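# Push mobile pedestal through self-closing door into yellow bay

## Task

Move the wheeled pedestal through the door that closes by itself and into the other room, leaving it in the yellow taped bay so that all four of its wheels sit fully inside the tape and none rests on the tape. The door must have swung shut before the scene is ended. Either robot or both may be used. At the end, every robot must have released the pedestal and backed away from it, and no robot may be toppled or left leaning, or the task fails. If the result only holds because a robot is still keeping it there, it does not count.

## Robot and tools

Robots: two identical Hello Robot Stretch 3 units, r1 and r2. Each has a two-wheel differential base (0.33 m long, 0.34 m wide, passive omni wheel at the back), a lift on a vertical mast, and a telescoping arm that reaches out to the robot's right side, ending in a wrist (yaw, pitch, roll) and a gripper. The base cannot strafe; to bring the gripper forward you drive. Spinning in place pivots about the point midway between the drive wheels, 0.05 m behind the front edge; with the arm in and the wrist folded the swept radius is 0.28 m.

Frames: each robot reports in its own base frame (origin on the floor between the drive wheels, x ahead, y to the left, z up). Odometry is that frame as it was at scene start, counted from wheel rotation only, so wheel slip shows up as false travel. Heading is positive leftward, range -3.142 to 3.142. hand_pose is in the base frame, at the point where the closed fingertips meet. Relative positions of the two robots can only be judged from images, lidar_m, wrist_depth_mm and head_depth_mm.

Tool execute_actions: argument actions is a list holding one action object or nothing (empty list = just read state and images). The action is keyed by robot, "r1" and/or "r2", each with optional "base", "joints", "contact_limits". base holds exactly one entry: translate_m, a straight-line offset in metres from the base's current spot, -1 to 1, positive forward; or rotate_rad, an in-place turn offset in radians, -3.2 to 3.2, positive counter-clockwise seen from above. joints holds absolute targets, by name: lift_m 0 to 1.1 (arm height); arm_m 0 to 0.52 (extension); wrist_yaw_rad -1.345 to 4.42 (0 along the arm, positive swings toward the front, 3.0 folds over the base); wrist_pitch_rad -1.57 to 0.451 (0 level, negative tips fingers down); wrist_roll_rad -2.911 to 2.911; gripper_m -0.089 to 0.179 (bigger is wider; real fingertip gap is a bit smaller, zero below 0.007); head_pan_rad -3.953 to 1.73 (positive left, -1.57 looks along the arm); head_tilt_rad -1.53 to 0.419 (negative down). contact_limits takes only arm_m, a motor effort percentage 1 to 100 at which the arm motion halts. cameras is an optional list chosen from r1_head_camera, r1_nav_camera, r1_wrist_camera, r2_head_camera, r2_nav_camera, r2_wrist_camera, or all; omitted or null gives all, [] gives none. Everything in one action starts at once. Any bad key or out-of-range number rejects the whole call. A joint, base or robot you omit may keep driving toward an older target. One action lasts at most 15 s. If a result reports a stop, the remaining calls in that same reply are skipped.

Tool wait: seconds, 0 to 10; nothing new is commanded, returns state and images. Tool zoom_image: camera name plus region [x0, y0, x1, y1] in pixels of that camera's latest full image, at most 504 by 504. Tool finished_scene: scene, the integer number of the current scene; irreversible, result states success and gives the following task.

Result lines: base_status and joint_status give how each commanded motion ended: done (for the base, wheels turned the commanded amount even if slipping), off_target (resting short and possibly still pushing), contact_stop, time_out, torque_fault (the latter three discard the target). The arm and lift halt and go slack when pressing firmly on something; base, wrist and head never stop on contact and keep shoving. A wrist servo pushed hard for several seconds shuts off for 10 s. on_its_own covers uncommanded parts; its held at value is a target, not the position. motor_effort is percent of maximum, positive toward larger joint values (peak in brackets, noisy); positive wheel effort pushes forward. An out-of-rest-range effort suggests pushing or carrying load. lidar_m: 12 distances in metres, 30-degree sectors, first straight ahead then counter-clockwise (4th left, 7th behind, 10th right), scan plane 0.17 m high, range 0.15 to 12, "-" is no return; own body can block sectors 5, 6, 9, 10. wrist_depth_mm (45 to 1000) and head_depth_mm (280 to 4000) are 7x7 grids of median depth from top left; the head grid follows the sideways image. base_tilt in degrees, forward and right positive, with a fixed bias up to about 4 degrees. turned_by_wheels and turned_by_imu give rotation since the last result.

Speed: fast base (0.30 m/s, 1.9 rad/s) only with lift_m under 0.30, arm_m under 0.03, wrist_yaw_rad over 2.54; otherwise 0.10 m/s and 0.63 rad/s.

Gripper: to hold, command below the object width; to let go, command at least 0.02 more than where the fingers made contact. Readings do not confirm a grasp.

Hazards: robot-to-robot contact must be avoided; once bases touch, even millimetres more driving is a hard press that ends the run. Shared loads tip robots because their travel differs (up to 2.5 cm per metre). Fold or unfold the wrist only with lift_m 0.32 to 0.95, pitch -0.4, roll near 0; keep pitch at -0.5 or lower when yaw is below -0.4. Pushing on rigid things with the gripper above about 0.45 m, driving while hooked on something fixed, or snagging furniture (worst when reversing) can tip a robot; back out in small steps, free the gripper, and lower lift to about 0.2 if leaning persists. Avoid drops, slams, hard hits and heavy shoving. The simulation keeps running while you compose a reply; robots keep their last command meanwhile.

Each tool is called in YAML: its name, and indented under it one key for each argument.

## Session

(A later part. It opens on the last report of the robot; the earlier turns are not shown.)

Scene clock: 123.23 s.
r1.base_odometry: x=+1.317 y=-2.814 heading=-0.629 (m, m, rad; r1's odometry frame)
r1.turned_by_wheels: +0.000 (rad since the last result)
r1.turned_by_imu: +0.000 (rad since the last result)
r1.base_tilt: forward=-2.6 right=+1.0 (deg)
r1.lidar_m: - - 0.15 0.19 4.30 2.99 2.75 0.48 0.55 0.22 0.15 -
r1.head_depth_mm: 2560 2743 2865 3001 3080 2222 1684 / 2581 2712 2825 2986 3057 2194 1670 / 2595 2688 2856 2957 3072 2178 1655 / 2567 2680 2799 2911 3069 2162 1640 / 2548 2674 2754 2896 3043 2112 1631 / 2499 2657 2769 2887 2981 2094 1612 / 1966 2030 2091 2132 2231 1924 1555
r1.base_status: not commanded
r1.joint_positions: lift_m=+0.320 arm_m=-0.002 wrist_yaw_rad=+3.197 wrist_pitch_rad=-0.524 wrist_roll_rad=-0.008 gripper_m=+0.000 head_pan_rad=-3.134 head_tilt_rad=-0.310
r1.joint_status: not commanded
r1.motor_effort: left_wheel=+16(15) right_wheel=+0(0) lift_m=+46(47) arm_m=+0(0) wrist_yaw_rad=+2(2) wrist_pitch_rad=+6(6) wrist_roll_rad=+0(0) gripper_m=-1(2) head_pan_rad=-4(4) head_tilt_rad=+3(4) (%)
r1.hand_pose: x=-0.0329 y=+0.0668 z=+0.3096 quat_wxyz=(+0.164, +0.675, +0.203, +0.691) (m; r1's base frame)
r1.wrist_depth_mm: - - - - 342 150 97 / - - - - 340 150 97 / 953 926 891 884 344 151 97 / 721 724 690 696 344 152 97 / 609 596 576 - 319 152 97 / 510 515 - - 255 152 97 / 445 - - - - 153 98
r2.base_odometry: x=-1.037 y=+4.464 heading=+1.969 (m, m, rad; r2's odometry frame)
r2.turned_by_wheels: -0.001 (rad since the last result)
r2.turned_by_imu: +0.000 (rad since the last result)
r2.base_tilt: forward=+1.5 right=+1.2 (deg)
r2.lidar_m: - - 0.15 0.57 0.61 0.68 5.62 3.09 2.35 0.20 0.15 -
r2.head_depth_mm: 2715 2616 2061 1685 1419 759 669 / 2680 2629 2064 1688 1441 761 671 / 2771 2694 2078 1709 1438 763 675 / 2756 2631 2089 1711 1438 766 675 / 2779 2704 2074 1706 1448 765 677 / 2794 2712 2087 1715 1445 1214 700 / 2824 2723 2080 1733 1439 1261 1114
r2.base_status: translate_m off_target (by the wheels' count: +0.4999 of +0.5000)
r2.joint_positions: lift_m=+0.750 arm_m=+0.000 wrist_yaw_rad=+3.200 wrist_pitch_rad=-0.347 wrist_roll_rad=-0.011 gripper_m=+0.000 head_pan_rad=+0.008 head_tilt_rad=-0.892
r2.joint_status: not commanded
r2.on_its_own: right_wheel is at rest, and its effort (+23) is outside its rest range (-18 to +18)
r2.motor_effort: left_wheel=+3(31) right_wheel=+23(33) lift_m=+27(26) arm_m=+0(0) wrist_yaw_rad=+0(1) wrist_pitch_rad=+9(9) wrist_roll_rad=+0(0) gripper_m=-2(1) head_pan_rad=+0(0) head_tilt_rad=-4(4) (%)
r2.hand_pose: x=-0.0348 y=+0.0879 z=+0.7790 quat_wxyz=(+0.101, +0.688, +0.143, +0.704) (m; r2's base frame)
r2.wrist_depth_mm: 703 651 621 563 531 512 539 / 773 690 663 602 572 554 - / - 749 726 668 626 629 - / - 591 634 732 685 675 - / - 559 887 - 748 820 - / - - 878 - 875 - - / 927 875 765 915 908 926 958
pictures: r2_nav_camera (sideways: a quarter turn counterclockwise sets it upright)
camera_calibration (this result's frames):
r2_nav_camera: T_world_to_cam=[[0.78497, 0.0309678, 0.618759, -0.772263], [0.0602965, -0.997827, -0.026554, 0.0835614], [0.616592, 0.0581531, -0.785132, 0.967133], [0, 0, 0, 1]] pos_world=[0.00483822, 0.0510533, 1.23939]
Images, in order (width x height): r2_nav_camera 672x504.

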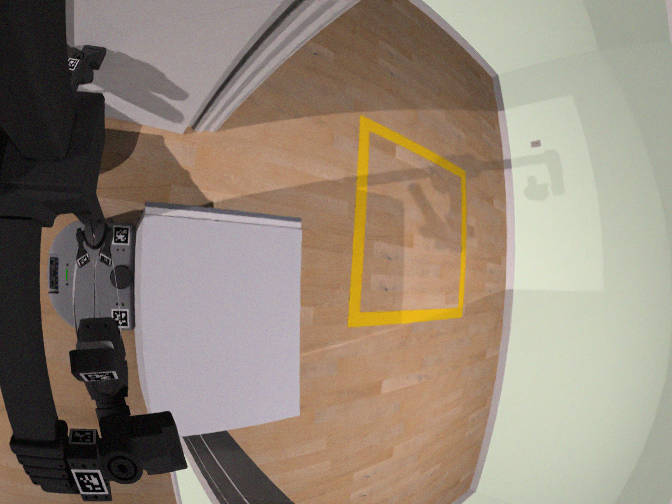

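execute_actions:
  actions:
    - {"r2":{"base":{"translate_m":0.65}}}
  cameras: []

execute_actions:
  actions:
    - {"r2":{"base":{"translate_m":0.65}},"r1":{"base":{"translate_m":-0.65}}}
  cameras: []

execute_actions:
  actions:
    - {"r2":{"base":{"translate_m":-0.2},"joints":{"lift_m":0.28}},"r1":{"base":{"translate_m":-0.6}}}
  cameras: ["r2_nav_camera"]

execute_actions:
  actions:
    - {"r2":{"base":{"rotate_rad":-1.59}}}
  cameras: []

execute_actions:
  actions:
    - {"r2":{"base":{"translate_m":0.75}},"r1":{"base":{"translate_m":-0.3}}}
  cameras: []

execute_actions:
  actions:
    - {"r2":{"base":{"rotate_rad":1.59}}}
  cameras: []

execute_actions:
  actions:
    - {"r2":{"base":{"translate_m":0.46}}}
  cameras: []

execute_actions:
  actions:
    - {"r2":{"base":{"rotate_rad":1.59},"joints":{"lift_m":0.75}}}
  cameras: ["r2_nav_camera"]

Scene clock: 141.67 s.
r1.base_odometry: x=+1.317 y=-2.814 heading=-0.629 (m, m, rad; r1's odometry frame)
r1.turned_by_wheels: +0.000 (rad since the last result)
r1.turned_by_imu: +0.001 (rad since the last result)
r1.base_tilt: forward=-2.7 right=+1.0 (deg)
r1.lidar_m: - - 0.15 0.19 4.29 2.99 2.75 1.10 1.00 0.22 0.15 -
r1.head_depth_mm: 2617 2707 2846 3033 3082 2243 1683 / 2592 2696 2833 2983 3055 2198 1665 / 2552 2712 2816 2924 3077 2153 1655 / 2567 2703 2806 2932 3056 2150 1632 / 2560 2657 2797 2912 3058 2120 1637 / 2558 2657 2758 2918 3007 2099 1611 / 1986 2018 2104 2146 2214 2001 1603
r1.base_status: not commanded
r1.joint_positions: lift_m=+0.320 arm_m=-0.002 wrist_yaw_rad=+3.197 wrist_pitch_rad=-0.524 wrist_roll_rad=-0.008 gripper_m=+0.000 head_pan_rad=-3.134 head_tilt_rad=-0.310
r1.joint_status: not commanded
r1.motor_effort: left_wheel=+16(15) right_wheel=+0(1) lift_m=+46(47) arm_m=+0(0) wrist_yaw_rad=+1(2) wrist_pitch_rad=+6(6) wrist_roll_rad=+0(0) gripper_m=-1(1) head_pan_rad=-4(5) head_tilt_rad=+3(3) (%)
r1.hand_pose: x=-0.0329 y=+0.0668 z=+0.3096 quat_wxyz=(+0.164, +0.675, +0.203, +0.691) (m; r1's base frame)
r1.wrist_depth_mm: - - - - 338 150 97 / - - - - 342 151 97 / 937 928 908 844 345 152 97 / 736 717 696 696 347 151 97 / 602 590 583 - 319 152 97 / 510 517 - - 252 152 97 / 449 - - - - 152 98
r2.base_odometry: x=-1.289 y=+5.064 heading=+1.969 (m, m, rad; r2's odometry frame)
r2.turned_by_wheels: -0.001 (rad since the last result)
r2.turned_by_imu: -0.001 (rad since the last result)
r2.base_tilt: forward=+1.5 right=+1.2 (deg)
r2.lidar_m: - - 2.50 1.17 0.72 0.80 6.29 0.60 0.58 0.20 0.15 -
r2.head_depth_mm: 2125 2424 2055 1684 1433 760 670 / 2145 2443 2048 1678 1437 760 673 / 2165 2453 2088 1699 1435 763 674 / 2170 2453 2079 1692 1432 765 674 / 2175 2487 2080 1699 1440 765 678 / 2223 2510 2080 1720 1442 1254 1087 / 2247 2501 2093 1707 1442 1262 1113
r2.base_status: translate_m off_target (by the wheels' count: +0.6499 of +0.6500)
r2.joint_positions: lift_m=+0.750 arm_m=+0.000 wrist_yaw_rad=+3.200 wrist_pitch_rad=-0.347 wrist_roll_rad=-0.011 gripper_m=+0.000 head_pan_rad=+0.008 head_tilt_rad=-0.892
r2.joint_status: not commanded
r2.on_its_own: right_wheel is at rest, and its effort (+25) is outside its rest range (-18 to +18)
r2.motor_effort: left_wheel=+0(26) right_wheel=+25(36) lift_m=+26(26) arm_m=+0(0) wrist_yaw_rad=+0(0) wrist_pitch_rad=+9(8) wrist_roll_rad=+0(0) gripper_m=-3(3) head_pan_rad=+0(0) head_tilt_rad=-4(4) (%)
r2.hand_pose: x=-0.0348 y=+0.0879 z=+0.7790 quat_wxyz=(+0.101, +0.688, +0.143, +0.704) (m; r2's base frame)
r2.wrist_depth_mm: 626 606 620 - - - - / 689 637 679 - - - - / 757 716 730 - - - - / 812 799 799 - - - - / 982 899 901 - - - - / 910 - - - - - - / 883 932 927 933 944 972 926
pictures: none
No camera images: the call's "cameras" was empty. Leave "cameras" out to get every camera's image.

Scene clock: 149.43 s.
r1.base_odometry: x=+0.791 y=-2.432 heading=-0.629 (m, m, rad; r1's odometry frame)
r1.turned_by_wheels: +0.000 (rad since the last result)
r1.turned_by_imu: -0.004 (rad since the last result)
r1.base_tilt: forward=-2.6 right=+1.0 (deg)
r1.lidar_m: 0.17 0.15 0.15 0.18 3.33 2.31 2.18 0.89 0.66 1.65 3.66 0.28
r1.head_depth_mm: 1998 2087 2195 2306 2429 2215 1687 / 1989 2075 2178 2287 2407 2200 1655 / 1962 2059 2164 2283 2384 2147 1665 / 1958 2049 2156 2242 2383 2133 1633 / 1948 2035 2138 2239 2345 2137 1624 / 1941 2019 2113 2217 2342 2090 1612 / 1907 2011 2087 2182 2294 2085 1600
r1.base_status: done
r1.joint_positions: lift_m=+0.320 arm_m=-0.002 wrist_yaw_rad=+3.197 wrist_pitch_rad=-0.524 wrist_roll_rad=-0.008 gripper_m=+0.000 head_pan_rad=-3.134 head_tilt_rad=-0.310
r1.joint_status: not commanded
r1.motor_effort: left_wheel=+4(12) right_wheel=+2(3) lift_m=+46(46) arm_m=+0(0) wrist_yaw_rad=+1(2) wrist_pitch_rad=+6(6) wrist_roll_rad=+0(0) gripper_m=-1(2) head_pan_rad=-4(4) head_tilt_rad=+3(3) (%)
r1.hand_pose: x=-0.0329 y=+0.0668 z=+0.3096 quat_wxyz=(+0.164, +0.675, +0.203, +0.691) (m; r1's base frame)
r1.wrist_depth_mm: - - - - - 175 145 / - - - - - 186 154 / 950 934 877 869 780 199 162 / 723 718 705 677 290 214 171 / 604 601 582 - 307 231 183 / 517 522 - - 318 251 196 / 444 - - - - 275 210
r2.base_odometry: x=-1.540 y=+5.663 heading=+1.968 (m, m, rad; r2's odometry frame)
r2.turned_by_wheels: -0.001 (rad since the last result)
r2.turned_by_imu: -0.009 (rad since the last result)
r2.base_tilt: forward=+1.5 right=+1.2 (deg)
r2.lidar_m: - - 2.47 2.41 1.36 1.14 1.40 1.11 1.50 0.19 0.15 -
r2.head_depth_mm: 1555 1807 2006 1699 1430 759 669 / 1566 1833 2008 1687 1432 764 672 / 1579 1835 2058 1694 1426 763 673 / 1586 1864 2051 1693 1432 765 674 / 1608 1864 2068 1689 1454 801 686 / 1620 1904 2063 1702 1447 1261 1107 / 1626 1903 2114 1710 1453 1261 1107
r2.base_status: translate_m off_target (by the wheels' count: +0.6499 of +0.6500)
r2.joint_positions: lift_m=+0.750 arm_m=+0.000 wrist_yaw_rad=+3.200 wrist_pitch_rad=-0.347 wrist_roll_rad=-0.011 gripper_m=+0.000 head_pan_rad=+0.008 head_tilt_rad=-0.892
r2.joint_status: not commanded
r2.on_its_own: right_wheel is at rest, and its effort (+24) is outside its rest range (-18 to +18)
r2.motor_effort: left_wheel=+0(20) right_wheel=+24(42) lift_m=+26(26) arm_m=+0(0) wrist_yaw_rad=+1(1) wrist_pitch_rad=+8(8) wrist_roll_rad=+0(1) gripper_m=-3(2) head_pan_rad=+0(0) head_tilt_rad=-3(3) (%)
r2.hand_pose: x=-0.0348 y=+0.0879 z=+0.7790 quat_wxyz=(+0.101, +0.688, +0.143, +0.704) (m; r2's base frame)
r2.wrist_depth_mm: 982 - - - - - - / 955 - - - - - - / - - - - - - - / - - - - - - - / - - - - - - - / - - - - - - - / 925 939 930 952 924 922 945
pictures: none
No camera images: the call's "cameras" was empty. Leave "cameras" out to get every camera's image.

Scene clock: 156.67 s.
r1.base_odometry: x=+0.306 y=-2.079 heading=-0.629 (m, m, rad; r1's odometry frame)
r1.turned_by_wheels: +0.000 (rad since the last result)
r1.turned_by_imu: -0.005 (rad since the last result)
r1.base_tilt: forward=-2.6 right=+1.0 (deg)
r1.lidar_m: 1.96 3.29 4.29 5.22 2.41 1.68 1.59 0.95 0.66 0.63 0.64 0.84
r1.head_depth_mm: 1463 1513 1576 1662 1748 1828 1713 / 1443 1499 1570 1647 1725 1814 1708 / 1429 1485 1550 1614 1701 1810 1665 / 1420 1476 1539 1619 1709 1778 1653 / 1407 1465 1539 1607 1676 1772 1651 / 1397 1448 1510 1594 1671 1739 1635 / 1380 1440 1512 1570 1649 1728 1621
r1.base_status: done
r1.joint_positions: lift_m=+0.320 arm_m=-0.002 wrist_yaw_rad=+3.197 wrist_pitch_rad=-0.524 wrist_roll_rad=-0.008 gripper_m=+0.000 head_pan_rad=-3.145 head_tilt_rad=-0.297
r1.joint_status: not commanded
r1.motor_effort: left_wheel=+1(21) right_wheel=+1(11) lift_m=+46(46) arm_m=-4(21) wrist_yaw_rad=+2(50) wrist_pitch_rad=+6(7) wrist_roll_rad=+0(0) gripper_m=-3(0) head_pan_rad=+2(4) head_tilt_rad=-2(11) (%)
r1.hand_pose: x=-0.0329 y=+0.0666 z=+0.3096 quat_wxyz=(+0.164, +0.675, +0.203, +0.691) (m; r1's base frame)
r1.wrist_depth_mm: - - - - - - - / - - - - - - - / 955 907 883 862 853 839 809 / 721 732 700 702 683 666 654 / 605 600 571 - 570 556 549 / 508 519 - - 491 477 471 / 445 - - - - 416 414
r2.base_odometry: x=-1.463 y=+5.479 heading=+1.968 (m, m, rad; r2's odometry frame)
r2.turned_by_wheels: +0.000 (rad since the last result)
r2.turned_by_imu: -0.001 (rad since the last result)
r2.base_tilt: forward=+1.5 right=+1.3 (deg)
r2.lidar_m: 0.25 0.26 2.48 2.42 1.09 0.91 0.89 0.93 1.20 2.35 0.35 0.26
r2.head_depth_mm: 1738 2006 2051 1685 872 760 1042 / 1749 2035 2065 1690 877 772 1044 / 1767 2062 2044 1695 878 776 1064 / 1767 2042 2083 1709 881 780 1065 / 1780 2082 2067 1705 1387 812 1085 / 1793 2091 2073 1703 1447 1262 1110 / 1805 2108 2092 1726 1455 1258 1109
r2.base_status: done
r2.joint_positions: lift_m=+0.280 arm_m=+0.000 wrist_yaw_rad=+3.200 wrist_pitch_rad=-0.347 wrist_roll_rad=-0.011 gripper_m=+0.000 head_pan_rad=+0.008 head_tilt_rad=-0.892
r2.joint_status: all done
r2.motor_effort: left_wheel=+1(8) right_wheel=-1(20) lift_m=+18(23) arm_m=+0(0) wrist_yaw_rad=+0(0) wrist_pitch_rad=+9(8) wrist_roll_rad=+0(1) gripper_m=-2(3) head_pan_rad=+0(1) head_tilt_rad=-4(4) (%)
r2.hand_pose: x=-0.0348 y=+0.0879 z=+0.3093 quat_wxyz=(+0.101, +0.688, +0.143, +0.704) (m; r2's base frame)
r2.wrist_depth_mm: 754 - - - - - - / 774 - - - - - - / 802 959 985 - - - - / 736 748 750 769 775 760 766 / 598 604 603 - 627 615 624 / 509 507 525 - 520 510 514 / 437 - - - - 443 441
pictures: r2_nav_camera (sideways: a quarter turn counterclockwise sets it upright)
camera_calibration (this result's frames):
r2_nav_camera: T_world_to_cam=[[0.785234, 0.0309697, 0.618424, -0.771828], [0.060285, -0.997827, -0.0265762, 0.0835904], [0.616257, 0.0581502, -0.785395, 0.967477], [0, 0, 0, 1]] pos_world=[0.0048116, 0.0510531, 1.23939]
Images, in order (width x height): r2_nav_camera 672x504.

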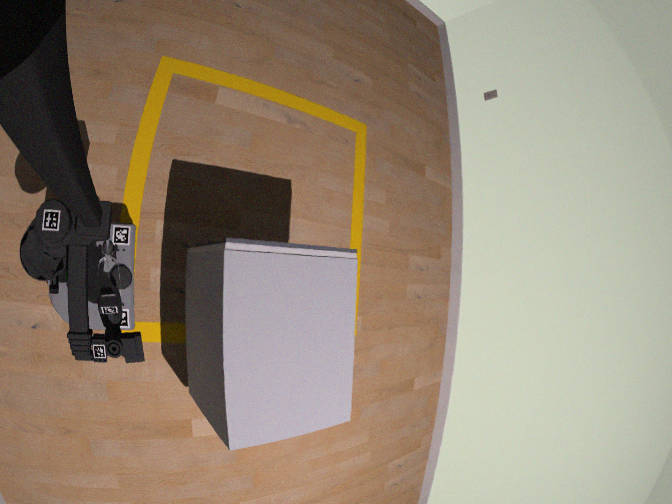

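Scene clock: 159.00 s.
r1.base_odometry: x=+0.306 y=-2.079 heading=-0.629 (m, m, rad; r1's odometry frame)
r1.turned_by_wheels: +0.000 (rad since the last result)
r1.turned_by_imu: +0.000 (rad since the last result)
r1.base_tilt: forward=-2.6 right=+1.0 (deg)
r1.lidar_m: 1.96 3.28 4.27 5.25 2.42 1.68 1.59 0.96 0.66 0.63 0.64 0.84
r1.head_depth_mm: 1451 1509 1577 1653 1754 1846 1717 / 1435 1493 1568 1641 1719 1817 1688 / 1419 1497 1551 1627 1722 1801 1669 / 1415 1480 1548 1614 1686 1789 1667 / 1400 1461 1534 1612 1683 1773 1635 / 1389 1454 1518 1600 1669 1750 1636 / 1386 1439 1505 1578 1645 1717 1619
r1.base_status: not commanded
r1.joint_positions: lift_m=+0.320 arm_m=-0.002 wrist_yaw_rad=+3.197 wrist_pitch_rad=-0.524 wrist_roll_rad=-0.008 gripper_m=+0.000 head_pan_rad=-3.145 head_tilt_rad=-0.297
r1.joint_status: not commanded
r1.motor_effort: left_wheel=+1(0) right_wheel=+0(1) lift_m=+46(46) arm_m=-4(3) wrist_yaw_rad=+2(2) wrist_pitch_rad=+6(6) wrist_roll_rad=+0(0) gripper_m=-2(0) head_pan_rad=+3(3) head_tilt_rad=-2(2) (%)
r1.hand_pose: x=-0.0329 y=+0.0666 z=+0.3096 quat_wxyz=(+0.164, +0.675, +0.203, +0.691) (m; r1's base frame)
r1.wrist_depth_mm: - - - - - - - / - - - - - - - / 938 920 885 842 847 820 798 / 735 726 709 698 677 669 653 / 600 588 592 - 569 559 537 / 517 514 - - 495 477 468 / 456 - - - - 419 412
r2.base_odometry: x=-1.463 y=+5.479 heading=+0.378 (m, m, rad; r2's odometry frame)
r2.turned_by_wheels: -1.590 (rad since the last result)
r2.turned_by_imu: -1.571 (rad since the last result)
r2.base_tilt: forward=+1.5 right=+1.2 (deg)
r2.lidar_m: 2.35 0.36 0.26 0.25 0.26 2.49 2.42 1.10 0.91 0.89 0.93 1.19
r2.head_depth_mm: 2017 2331 2036 1687 1428 1241 1097 / 2022 2306 2044 1691 1430 1238 1095 / 2049 2391 2061 1696 1428 1241 1093 / 2062 2363 2074 1707 1436 1256 1103 / 2087 2383 2095 1702 1437 1252 1101 / 2083 2406 2072 1708 1454 971 978 / 2106 2390 2109 1706 1445 769 703
r2.base_status: done
r2.joint_positions: lift_m=+0.280 arm_m=+0.000 wrist_yaw_rad=+3.200 wrist_pitch_rad=-0.347 wrist_roll_rad=-0.011 gripper_m=+0.000 head_pan_rad=+0.008 head_tilt_rad=-0.892
r2.joint_status: not commanded
r2.motor_effort: left_wheel=+4(16) right_wheel=-4(8) lift_m=+18(18) arm_m=+0(0) wrist_yaw_rad=+1(0) wrist_pitch_rad=+8(9) wrist_roll_rad=-1(1) gripper_m=-3(2) head_pan_rad=+0(0) head_tilt_rad=-4(4) (%)
r2.hand_pose: x=-0.0348 y=+0.0879 z=+0.3093 quat_wxyz=(+0.101, +0.688, +0.143, +0.704) (m; r2's base frame)
r2.wrist_depth_mm: - - - 262 256 245 239 / - - - 283 275 266 256 / 942 992 970 310 300 289 279 / 756 744 753 343 334 317 306 / 597 606 610 - 368 348 338 / 497 504 526 - 405 390 372 / 432 - - - - 427 421
pictures: none
No camera images: the call's "cameras" was empty. Leave "cameras" out to get every camera's image.

Scene clock: 163.27 s.
r1.base_odometry: x=+0.063 y=-1.902 heading=-0.629 (m, m, rad; r1's odometry frame)
r1.turned_by_wheels: +0.000 (rad since the last result)
r1.turned_by_imu: -0.002 (rad since the last result)
r1.base_tilt: forward=-2.6 right=+1.0 (deg)
r1.lidar_m: 2.01 3.58 4.67 5.22 1.97 1.37 1.29 0.99 0.69 0.65 0.66 0.84
r1.head_depth_mm: 1172 1221 1271 1341 1403 1479 1552 / 1158 1211 1262 1330 1394 1462 1537 / 1148 1199 1251 1314 1385 1453 1518 / 1140 1196 1242 1302 1367 1438 1503 / 1134 1176 1223 1291 1358 1426 1512 / 1118 1168 1221 1282 1343 1403 1483 / 1117 1162 1211 1265 1329 1396 1475
r1.base_status: done
r1.joint_positions: lift_m=+0.320 arm_m=-0.002 wrist_yaw_rad=+3.197 wrist_pitch_rad=-0.524 wrist_roll_rad=-0.008 gripper_m=+0.000 head_pan_rad=-3.145 head_tilt_rad=-0.297
r1.joint_status: not commanded
r1.motor_effort: left_wheel=+0(4) right_wheel=+0(3) lift_m=+46(46) arm_m=-3(3) wrist_yaw_rad=+2(2) wrist_pitch_rad=+6(6) wrist_roll_rad=+0(0) gripper_m=-1(2) head_pan_rad=+3(2) head_tilt_rad=-1(1) (%)
r1.hand_pose: x=-0.0329 y=+0.0666 z=+0.3096 quat_wxyz=(+0.164, +0.675, +0.203, +0.691) (m; r1's base frame)
r1.wrist_depth_mm: - - - - - - - / - - - - - - - / 922 907 886 862 873 822 780 / 741 714 695 684 670 656 632 / 597 604 577 - 568 559 551 / 519 521 - - 485 474 472 / 446 - - - - 416 411
r2.base_odometry: x=-0.766 y=+5.756 heading=+0.378 (m, m, rad; r2's odometry frame)
r2.turned_by_wheels: +0.000 (rad since the last result)
r2.turned_by_imu: +0.000 (rad since the last result)
r2.base_tilt: forward=+1.6 right=+1.2 (deg)
r2.lidar_m: 1.60 1.68 2.05 1.99 0.43 0.40 2.88 1.25 0.85 0.83 0.88 1.23
r2.head_depth_mm: 1362 1593 1874 1695 1414 1238 1097 / 1379 1590 1879 1683 1435 1238 1099 / 1379 1618 1892 1680 1442 1236 1102 / 1397 1640 1912 1696 1440 1251 1097 / 1405 1637 1910 1710 1442 1252 1104 / 1413 1641 1939 1708 1447 1256 1108 / 1413 1674 1958 1719 1448 1253 1106
r2.base_status: done
r2.joint_positions: lift_m=+0.280 arm_m=+0.000 wrist_yaw_rad=+3.200 wrist_pitch_rad=-0.347 wrist_roll_rad=-0.011 gripper_m=+0.000 head_pan_rad=+0.008 head_tilt_rad=-0.892
r2.joint_status: not commanded
r2.motor_effort: left_wheel=+4(13) right_wheel=-4(7) lift_m=+18(18) arm_m=+0(0) wrist_yaw_rad=+0(0) wrist_pitch_rad=+8(8) wrist_roll_rad=+0(0) gripper_m=-3(3) head_pan_rad=+0(0) head_tilt_rad=-4(4) (%)
r2.hand_pose: x=-0.0348 y=+0.0879 z=+0.3093 quat_wxyz=(+0.101, +0.688, +0.143, +0.704) (m; r2's base frame)
r2.wrist_depth_mm: 297 382 582 - - - - / 324 391 596 - - - - / 358 402 620 - - - - / 397 410 688 748 750 768 779 / 459 449 608 - 616 606 628 / 509 502 539 - 530 511 516 / 437 - - - - 441 444
pictures: none
No camera images: the call's "cameras" was empty. Leave "cameras" out to get every camera's image.

Scene clock: 165.60 s.
r1.base_odometry: x=+0.063 y=-1.902 heading=-0.629 (m, m, rad; r1's odometry frame)
r1.turned_by_wheels: +0.000 (rad since the last result)
r1.turned_by_imu: +0.000 (rad since the last result)
r1.base_tilt: forward=-2.6 right=+1.0 (deg)
r1.lidar_m: 2.00 3.60 4.66 5.19 1.97 1.37 1.29 0.99 0.69 0.65 0.66 0.85
r1.head_depth_mm: 1172 1219 1275 1339 1417 1481 1558 / 1161 1211 1269 1321 1394 1475 1544 / 1152 1199 1253 1323 1374 1455 1522 / 1146 1191 1243 1307 1366 1441 1505 / 1127 1179 1226 1286 1357 1425 1501 / 1123 1171 1220 1282 1336 1410 1491 / 1117 1158 1221 1270 1325 1400 1469
r1.base_status: not commanded
r1.joint_positions: lift_m=+0.320 arm_m=-0.002 wrist_yaw_rad=+3.197 wrist_pitch_rad=-0.524 wrist_roll_rad=-0.008 gripper_m=+0.000 head_pan_rad=-3.145 head_tilt_rad=-0.297
r1.joint_status: not commanded
r1.motor_effort: left_wheel=+1(1) right_wheel=-1(0) lift_m=+46(46) arm_m=-3(4) wrist_yaw_rad=+2(2) wrist_pitch_rad=+6(6) wrist_roll_rad=+0(0) gripper_m=-1(2) head_pan_rad=+3(4) head_tilt_rad=-1(2) (%)
r1.hand_pose: x=-0.0329 y=+0.0666 z=+0.3096 quat_wxyz=(+0.164, +0.675, +0.203, +0.691) (m; r1's base frame)
r1.wrist_depth_mm: - - - - - - - / - - - - - - - / 929 886 900 853 839 838 819 / 741 728 703 678 665 657 651 / 606 598 587 - 567 551 543 / 513 514 - - 495 474 473 / 451 - - - - 417 413
r2.base_odometry: x=-0.766 y=+5.756 heading=+1.968 (m, m, rad; r2's odometry frame)
r2.turned_by_wheels: +1.590 (rad since the last result)
r2.turned_by_imu: +1.570 (rad since the last result)
r2.base_tilt: forward=+1.6 right=+1.2 (deg)
r2.lidar_m: 1.99 0.43 0.39 2.76 1.24 0.85 0.83 0.88 1.25 1.60 1.69 2.04
r2.head_depth_mm: 1706 2004 2038 1683 1431 1236 1096 / 1726 2016 2034 1681 1431 1250 1095 / 1745 2028 2063 1692 1433 1244 1096 / 1749 2056 2065 1702 1440 1248 1103 / 1752 2064 2079 1714 1444 1252 1103 / 1775 2088 2101 1707 1139 1148 1095 / 1773 2077 2108 1716 904 818 1071
r2.base_status: done
r2.joint_positions: lift_m=+0.280 arm_m=+0.000 wrist_yaw_rad=+3.200 wrist_pitch_rad=-0.347 wrist_roll_rad=-0.011 gripper_m=+0.000 head_pan_rad=+0.008 head_tilt_rad=-0.892
r2.joint_status: not commanded
r2.motor_effort: left_wheel=-4(13) right_wheel=+2(8) lift_m=+18(18) arm_m=+0(1) wrist_yaw_rad=+0(1) wrist_pitch_rad=+9(9) wrist_roll_rad=-1(0) gripper_m=+0(2) head_pan_rad=+0(0) head_tilt_rad=-4(3) (%)
r2.hand_pose: x=-0.0348 y=+0.0879 z=+0.3093 quat_wxyz=(+0.101, +0.688, +0.143, +0.704) (m; r2's base frame)
r2.wrist_depth_mm: 864 - - - - 695 414 / 891 - - - - 678 407 / 885 994 - - - 649 388 / 746 749 734 752 745 635 384 / 608 598 616 - 613 599 398 / 511 505 538 - 526 512 436 / 433 - - - - 440 443
pictures: none
No camera images: the call's "cameras" was empty. Leave "cameras" out to get every camera's image.

Scene clock: 168.87 s.
r1.base_odometry: x=+0.063 y=-1.902 heading=-0.629 (m, m, rad; r1's odometry frame)
r1.turned_by_wheels: +0.000 (rad since the last result)
r1.turned_by_imu: +0.000 (rad since the last result)
r1.base_tilt: forward=-2.6 right=+1.0 (deg)
r1.lidar_m: 2.01 3.55 4.68 5.22 1.97 1.36 1.29 0.98 0.68 0.65 0.66 0.84
r1.head_depth_mm: 1169 1218 1281 1341 1417 1480 1560 / 1157 1210 1266 1319 1394 1468 1552 / 1150 1200 1252 1305 1372 1462 1513 / 1137 1198 1239 1293 1369 1442 1514 / 1136 1178 1231 1287 1355 1425 1497 / 1119 1166 1230 1275 1346 1413 1483 / 1110 1162 1214 1263 1334 1391 1472
r1.base_status: not commanded
r1.joint_positions: lift_m=+0.320 arm_m=-0.002 wrist_yaw_rad=+3.197 wrist_pitch_rad=-0.524 wrist_roll_rad=-0.008 gripper_m=+0.000 head_pan_rad=-3.145 head_tilt_rad=-0.297
r1.joint_status: not commanded
r1.motor_effort: left_wheel=+1(1) right_wheel=+0(1) lift_m=+46(47) arm_m=-3(4) wrist_yaw_rad=+2(2) wrist_pitch_rad=+6(6) wrist_roll_rad=+0(0) gripper_m=-2(2) head_pan_rad=+3(3) head_tilt_rad=-2(1) (%)
r1.hand_pose: x=-0.0329 y=+0.0666 z=+0.3096 quat_wxyz=(+0.164, +0.675, +0.203, +0.691) (m; r1's base frame)
r1.wrist_depth_mm: - - - - - - - / - - - - - - - / 948 901 898 858 829 810 814 / 729 722 695 698 670 660 644 / 616 596 581 - 563 556 550 / 515 525 - - 484 481 474 / 454 - - - - 422 415
r2.base_odometry: x=-0.944 y=+6.180 heading=+1.968 (m, m, rad; r2's odometry frame)
r2.turned_by_wheels: +0.000 (rad since the last result)
r2.turned_by_imu: +0.000 (rad since the last result)
r2.base_tilt: forward=+1.6 right=+1.3 (deg)
r2.lidar_m: 1.54 1.62 0.31 0.30 0.31 1.41 1.29 1.36 1.66 1.62 1.71 1.58
r2.head_depth_mm: 1300 1515 1812 1686 1434 1243 1098 / 1311 1526 1846 1689 1437 1241 1092 / 1325 1545 1851 1696 1444 1244 1097 / 1333 1560 1863 1696 1445 1249 1103 / 1344 1570 1887 1712 1440 1249 1107 / 1354 1573 1889 1710 1451 1262 1101 / 1356 1604 1915 1717 1452 1250 786
r2.base_status: done
r2.joint_positions: lift_m=+0.280 arm_m=+0.000 wrist_yaw_rad=+3.200 wrist_pitch_rad=-0.347 wrist_roll_rad=-0.011 gripper_m=+0.000 head_pan_rad=+0.008 head_tilt_rad=-0.892
r2.joint_status: not commanded
r2.motor_effort: left_wheel=-4(10) right_wheel=+1(6) lift_m=+18(19) arm_m=+0(0) wrist_yaw_rad=+0(0) wrist_pitch_rad=+9(9) wrist_roll_rad=-1(0) gripper_m=-2(1) head_pan_rad=+0(0) head_tilt_rad=-3(2) (%)
r2.hand_pose: x=-0.0348 y=+0.0879 z=+0.3093 quat_wxyz=(+0.101, +0.688, +0.143, +0.704) (m; r2's base frame)
r2.wrist_depth_mm: - - 323 302 293 282 273 / - - 353 332 320 306 293 / 996 998 393 362 349 334 327 / 735 763 564 393 387 361 704 / 602 613 582 - 425 404 623 / 506 510 542 - 473 489 513 / 433 - - - - 442 447
pictures: none
No camera images: the call's "cameras" was empty. Leave "cameras" out to get every camera's image.

Scene clock: 173.97 s.
r1.base_odometry: x=+0.063 y=-1.902 heading=-0.629 (m, m, rad; r1's odometry frame)
r1.turned_by_wheels: +0.000 (rad since the last result)
r1.turned_by_imu: +0.000 (rad since the last result)
r1.base_tilt: forward=-2.6 right=+1.1 (deg)
r1.lidar_m: 2.01 3.58 4.70 5.22 1.97 1.37 1.29 0.99 0.68 0.65 0.66 0.84
r1.head_depth_mm: 1170 1222 1276 1341 1412 1480 1565 / 1153 1210 1268 1324 1390 1473 1541 / 1152 1198 1257 1319 1384 1451 1526 / 1143 1190 1240 1296 1367 1438 1514 / 1140 1185 1235 1291 1364 1421 1489 / 1122 1172 1221 1274 1340 1410 1476 / 1117 1157 1213 1272 1323 1392 1461
r1.base_status: not commanded
r1.joint_positions: lift_m=+0.320 arm_m=-0.002 wrist_yaw_rad=+3.197 wrist_pitch_rad=-0.524 wrist_roll_rad=-0.008 gripper_m=+0.000 head_pan_rad=-3.145 head_tilt_rad=-0.297
r1.joint_status: not commanded
r1.motor_effort: left_wheel=+1(1) right_wheel=+0(0) lift_m=+46(47) arm_m=-3(3) wrist_yaw_rad=+2(1) wrist_pitch_rad=+6(6) wrist_roll_rad=+0(0) gripper_m=-2(2) head_pan_rad=+3(3) head_tilt_rad=-1(1) (%)
r1.hand_pose: x=-0.0329 y=+0.0666 z=+0.3096 quat_wxyz=(+0.164, +0.675, +0.203, +0.691) (m; r1's base frame)
r1.wrist_depth_mm: - - - - - - - / - - - - - - - / 939 927 900 847 843 795 814 / 737 720 693 694 683 667 649 / 607 593 582 - 562 547 543 / 525 525 - - 494 477 466 / 444 - - - - 423 412
r2.base_odometry: x=-0.944 y=+6.180 heading=-2.725 (m, m, rad; r2's odometry frame)
r2.turned_by_wheels: +1.590 (rad since the last result)
r2.turned_by_imu: +1.573 (rad since the last result)
r2.base_tilt: forward=+1.5 right=+1.2 (deg)
r2.lidar_m: 0.30 0.31 1.40 1.29 1.36 1.66 1.62 1.71 1.57 1.54 1.62 0.31
r2.head_depth_mm: 2739 2600 2026 1693 1424 1239 1094 / 2739 2640 2066 1087 874 798 1082 / 2786 2660 2057 1033 877 805 1076 / 2804 2672 2069 1040 882 811 1084 / 2834 2653 2069 1039 886 813 1098 / 2837 2680 2081 1727 1444 1212 1110 / 2745 2634 2078 1721 1445 1251 1102
r2.base_status: done
r2.joint_positions: lift_m=+0.750 arm_m=+0.000 wrist_yaw_rad=+3.200 wrist_pitch_rad=-0.347 wrist_roll_rad=-0.011 gripper_m=+0.000 head_pan_rad=+0.008 head_tilt_rad=-0.892
r2.joint_status: all done
r2.motor_effort: left_wheel=-4(12) right_wheel=+2(6) lift_m=+33(35) arm_m=+0(0) wrist_yaw_rad=+0(1) wrist_pitch_rad=+8(8) wrist_roll_rad=+0(0) gripper_m=-3(3) head_pan_rad=+0(0) head_tilt_rad=-4(3) (%)
r2.hand_pose: x=-0.0348 y=+0.0879 z=+0.7787 quat_wxyz=(+0.101, +0.688, +0.143, +0.704) (m; r2's base frame)
r2.wrist_depth_mm: - - - - - - - / - - - - - - - / - - - - - - - / - - - - - - - / - - - - - - - / - - - - - - - / 935 911 899 954 938 932 901
pictures: r2_nav_camera (sideways: a quarter turn counterclockwise sets it upright)
camera_calibration (this result's frames):
r2_nav_camera: T_world_to_cam=[[0.785234, 0.0309698, 0.618424, -0.771828], [0.060285, -0.997827, -0.0265762, 0.0835904], [0.616257, 0.0581503, -0.785395, 0.967477], [0, 0, 0, 1]] pos_world=[0.00481159, 0.0510531, 1.23939]
Images, in order (width x height): r2_nav_camera 672x504.

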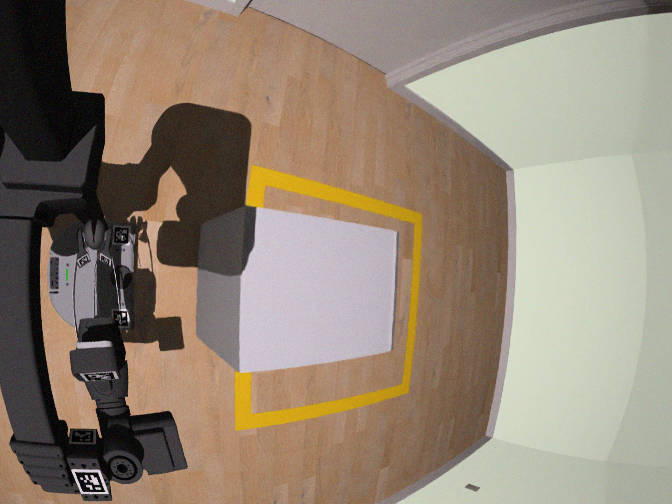

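execute_actions:
  actions:
    - {"r2":{"base":{"translate_m":0.7}}}
  cameras: []

execute_actions:
  actions:
    - {"r2":{"base":{"translate_m":-0.45}}}
  cameras: ["r2_nav_camera"]

Scene clock: 187.33 s.
r1.base_odometry: x=+0.063 y=-1.902 heading=-0.629 (m, m, rad; r1's odometry frame)
r1.turned_by_wheels: +0.000 (rad since the last result)
r1.turned_by_imu: +0.001 (rad since the last result)
r1.base_tilt: forward=-2.6 right=+1.0 (deg)
r1.lidar_m: 2.01 3.58 4.68 5.21 1.97 1.37 1.29 0.99 0.69 0.65 0.66 0.84
r1.head_depth_mm: 1180 1222 1277 1343 1416 1487 1554 / 1156 1209 1264 1328 1398 1477 1546 / 1154 1197 1256 1313 1380 1445 1529 / 1140 1187 1241 1300 1369 1432 1503 / 1130 1182 1228 1292 1349 1422 1490 / 1125 1171 1223 1284 1347 1413 1481 / 1109 1160 1209 1261 1340 1402 1469
r1.base_status: not commanded
r1.joint_positions: lift_m=+0.320 arm_m=-0.002 wrist_yaw_rad=+3.197 wrist_pitch_rad=-0.524 wrist_roll_rad=-0.008 gripper_m=+0.000 head_pan_rad=-3.145 head_tilt_rad=-0.297
r1.joint_status: not commanded
r1.motor_effort: left_wheel=+1(1) right_wheel=-1(1) lift_m=+46(47) arm_m=-3(4) wrist_yaw_rad=+2(2) wrist_pitch_rad=+6(6) wrist_roll_rad=+0(0) gripper_m=-1(2) head_pan_rad=+3(3) head_tilt_rad=+0(2) (%)
r1.hand_pose: x=-0.0329 y=+0.0666 z=+0.3096 quat_wxyz=(+0.164, +0.675, +0.203, +0.691) (m; r1's base frame)
r1.wrist_depth_mm: - - - - - - - / - - - - - - - / 944 906 900 852 835 814 798 / 736 723 700 693 680 652 642 / 606 593 577 - 564 553 542 / 519 515 - - 490 475 476 / 452 - - - - 415 417
r2.base_odometry: x=-1.584 y=+5.897 heading=-2.726 (m, m, rad; r2's odometry frame)
r2.turned_by_wheels: -0.001 (rad since the last result)
r2.turned_by_imu: -0.021 (rad since the last result)
r2.base_tilt: forward=+1.6 right=+1.2 (deg)
r2.lidar_m: - - 1.38 1.34 1.33 1.86 2.32 2.15 1.61 0.20 0.15 -
r2.head_depth_mm: 2123 2409 2059 1673 1336 760 671 / 2145 2425 2036 1680 878 762 674 / 2149 2445 2065 1691 877 763 673 / 2159 2453 2077 1700 884 765 675 / 2177 2449 2092 1706 923 765 676 / 2187 2467 2082 1704 1447 1258 1111 / 2205 2524 2084 1705 1456 1259 1115
r2.base_status: translate_m off_target (by the wheels' count: +0.6999 of +0.7000)
r2.joint_positions: lift_m=+0.750 arm_m=+0.000 wrist_yaw_rad=+3.200 wrist_pitch_rad=-0.347 wrist_roll_rad=-0.011 gripper_m=+0.000 head_pan_rad=+0.008 head_tilt_rad=-0.892
r2.joint_status: not commanded
r2.on_its_own: right_wheel is at rest, and its effort (+26) is outside its rest range (-18 to +18)
r2.motor_effort: left_wheel=-1(53) right_wheel=+26(56) lift_m=+26(33) arm_m=-1(0) wrist_yaw_rad=+0(0) wrist_pitch_rad=+8(9) wrist_roll_rad=+0(0) gripper_m=-2(2) head_pan_rad=-1(1) head_tilt_rad=-3(4) (%)
r2.hand_pose: x=-0.0349 y=+0.0879 z=+0.7790 quat_wxyz=(+0.101, +0.688, +0.143, +0.704) (m; r2's base frame)
r2.wrist_depth_mm: - - - - - - - / - - - - - - - / - - - - - - - / - - - - - - - / - - - - - - - / - - - - - - - / 914 927 929 942 921 914 951
pictures: none
No camera images: the call's "cameras" was empty. Leave "cameras" out to get every camera's image.

Scene clock: 193.27 s.
r1.base_odometry: x=+0.063 y=-1.902 heading=-0.629 (m, m, rad; r1's odometry frame)
r1.turned_by_wheels: +0.000 (rad since the last result)
r1.turned_by_imu: +0.000 (rad since the last result)
r1.base_tilt: forward=-2.5 right=+1.0 (deg)
r1.lidar_m: 2.01 3.58 4.67 5.20 1.97 1.37 1.29 0.99 0.68 0.65 0.66 0.84
r1.head_depth_mm: 1162 1220 1283 1338 1409 1488 1566 / 1161 1216 1263 1326 1393 1463 1547 / 1155 1197 1252 1312 1380 1457 1529 / 1139 1192 1246 1301 1362 1450 1518 / 1131 1177 1232 1288 1356 1421 1497 / 1125 1167 1227 1276 1346 1412 1480 / 1109 1160 1211 1267 1334 1399 1472
r1.base_status: not commanded
r1.joint_positions: lift_m=+0.320 arm_m=-0.002 wrist_yaw_rad=+3.197 wrist_pitch_rad=-0.524 wrist_roll_rad=-0.008 gripper_m=+0.000 head_pan_rad=-3.145 head_tilt_rad=-0.297
r1.joint_status: not commanded
r1.motor_effort: left_wheel=+1(1) right_wheel=+0(0) lift_m=+46(47) arm_m=-3(4) wrist_yaw_rad=+2(2) wrist_pitch_rad=+6(6) wrist_roll_rad=+0(0) gripper_m=-2(2) head_pan_rad=+3(3) head_tilt_rad=-1(0) (%)
r1.hand_pose: x=-0.0329 y=+0.0666 z=+0.3096 quat_wxyz=(+0.164, +0.675, +0.203, +0.691) (m; r1's base frame)
r1.wrist_depth_mm: - - - - - - - / - - - - - - - / 960 908 877 860 844 817 814 / 736 735 694 678 667 652 642 / 599 593 582 - 571 556 546 / 515 518 - - 488 471 475 / 450 - - - - 419 406
r2.base_odometry: x=-1.172 y=+6.079 heading=-2.726 (m, m, rad; r2's odometry frame)
r2.turned_by_wheels: +0.000 (rad since the last result)
r2.turned_by_imu: -0.001 (rad since the last result)
r2.base_tilt: forward=+1.6 right=+1.3 (deg)
r2.lidar_m: 0.50 0.52 1.39 1.26 1.34 1.90 1.87 1.96 1.59 1.55 1.63 0.52
r2.head_depth_mm: 2521 2607 2054 1669 1368 1242 1096 / 2496 2630 1983 1035 937 1212 1095 / 2568 2639 1269 1038 938 1212 1100 / 2556 2628 2052 1038 942 1216 1103 / 2572 2657 2097 1608 1097 1229 1106 / 2635 2646 2063 1712 1450 1253 1108 / 2616 2707 2094 1724 1449 1259 1112
r2.base_status: done
r2.joint_positions: lift_m=+0.750 arm_m=+0.000 wrist_yaw_rad=+3.200 wrist_pitch_rad=-0.347 wrist_roll_rad=-0.011 gripper_m=+0.000 head_pan_rad=+0.008 head_tilt_rad=-0.892
r2.joint_status: not commanded
r2.motor_effort: left_wheel=+0(8) right_wheel=-1(20) lift_m=+26(26) arm_m=-1(0) wrist_yaw_rad=+0(0) wrist_pitch_rad=+9(8) wrist_roll_rad=+0(0) gripper_m=-2(3) head_pan_rad=+0(0) head_tilt_rad=-3(3) (%)
r2.hand_pose: x=-0.0349 y=+0.0879 z=+0.7790 quat_wxyz=(+0.101, +0.688, +0.143, +0.704) (m; r2's base frame)
r2.wrist_depth_mm: - - - - - - - / - - - - - - - / - - - - - - - / - - - - - - - / - - - - - - - / - - - - - - - / 909 918 944 928 927 935 944
pictures: r2_nav_camera (sideways: a quarter turn counterclockwise sets it upright)
camera_calibration (this result's frames):
r2_nav_camera: T_world_to_cam=[[0.785307, 0.0309709, 0.618331, -0.771707], [0.0602825, -0.997827, -0.0265824, 0.0835984], [0.616164, 0.0581499, -0.785468, 0.967573], [0, 0, 0, 1]] pos_world=[0.00480417, 0.051053, 1.23939]
Images, in order (width x height): r2_nav_camera 672x504.

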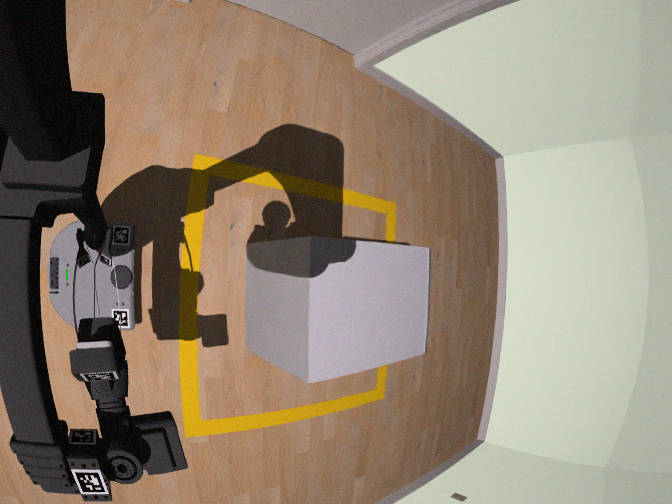

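finished_scene:
  scene: 2

The scene is finished: the task was done.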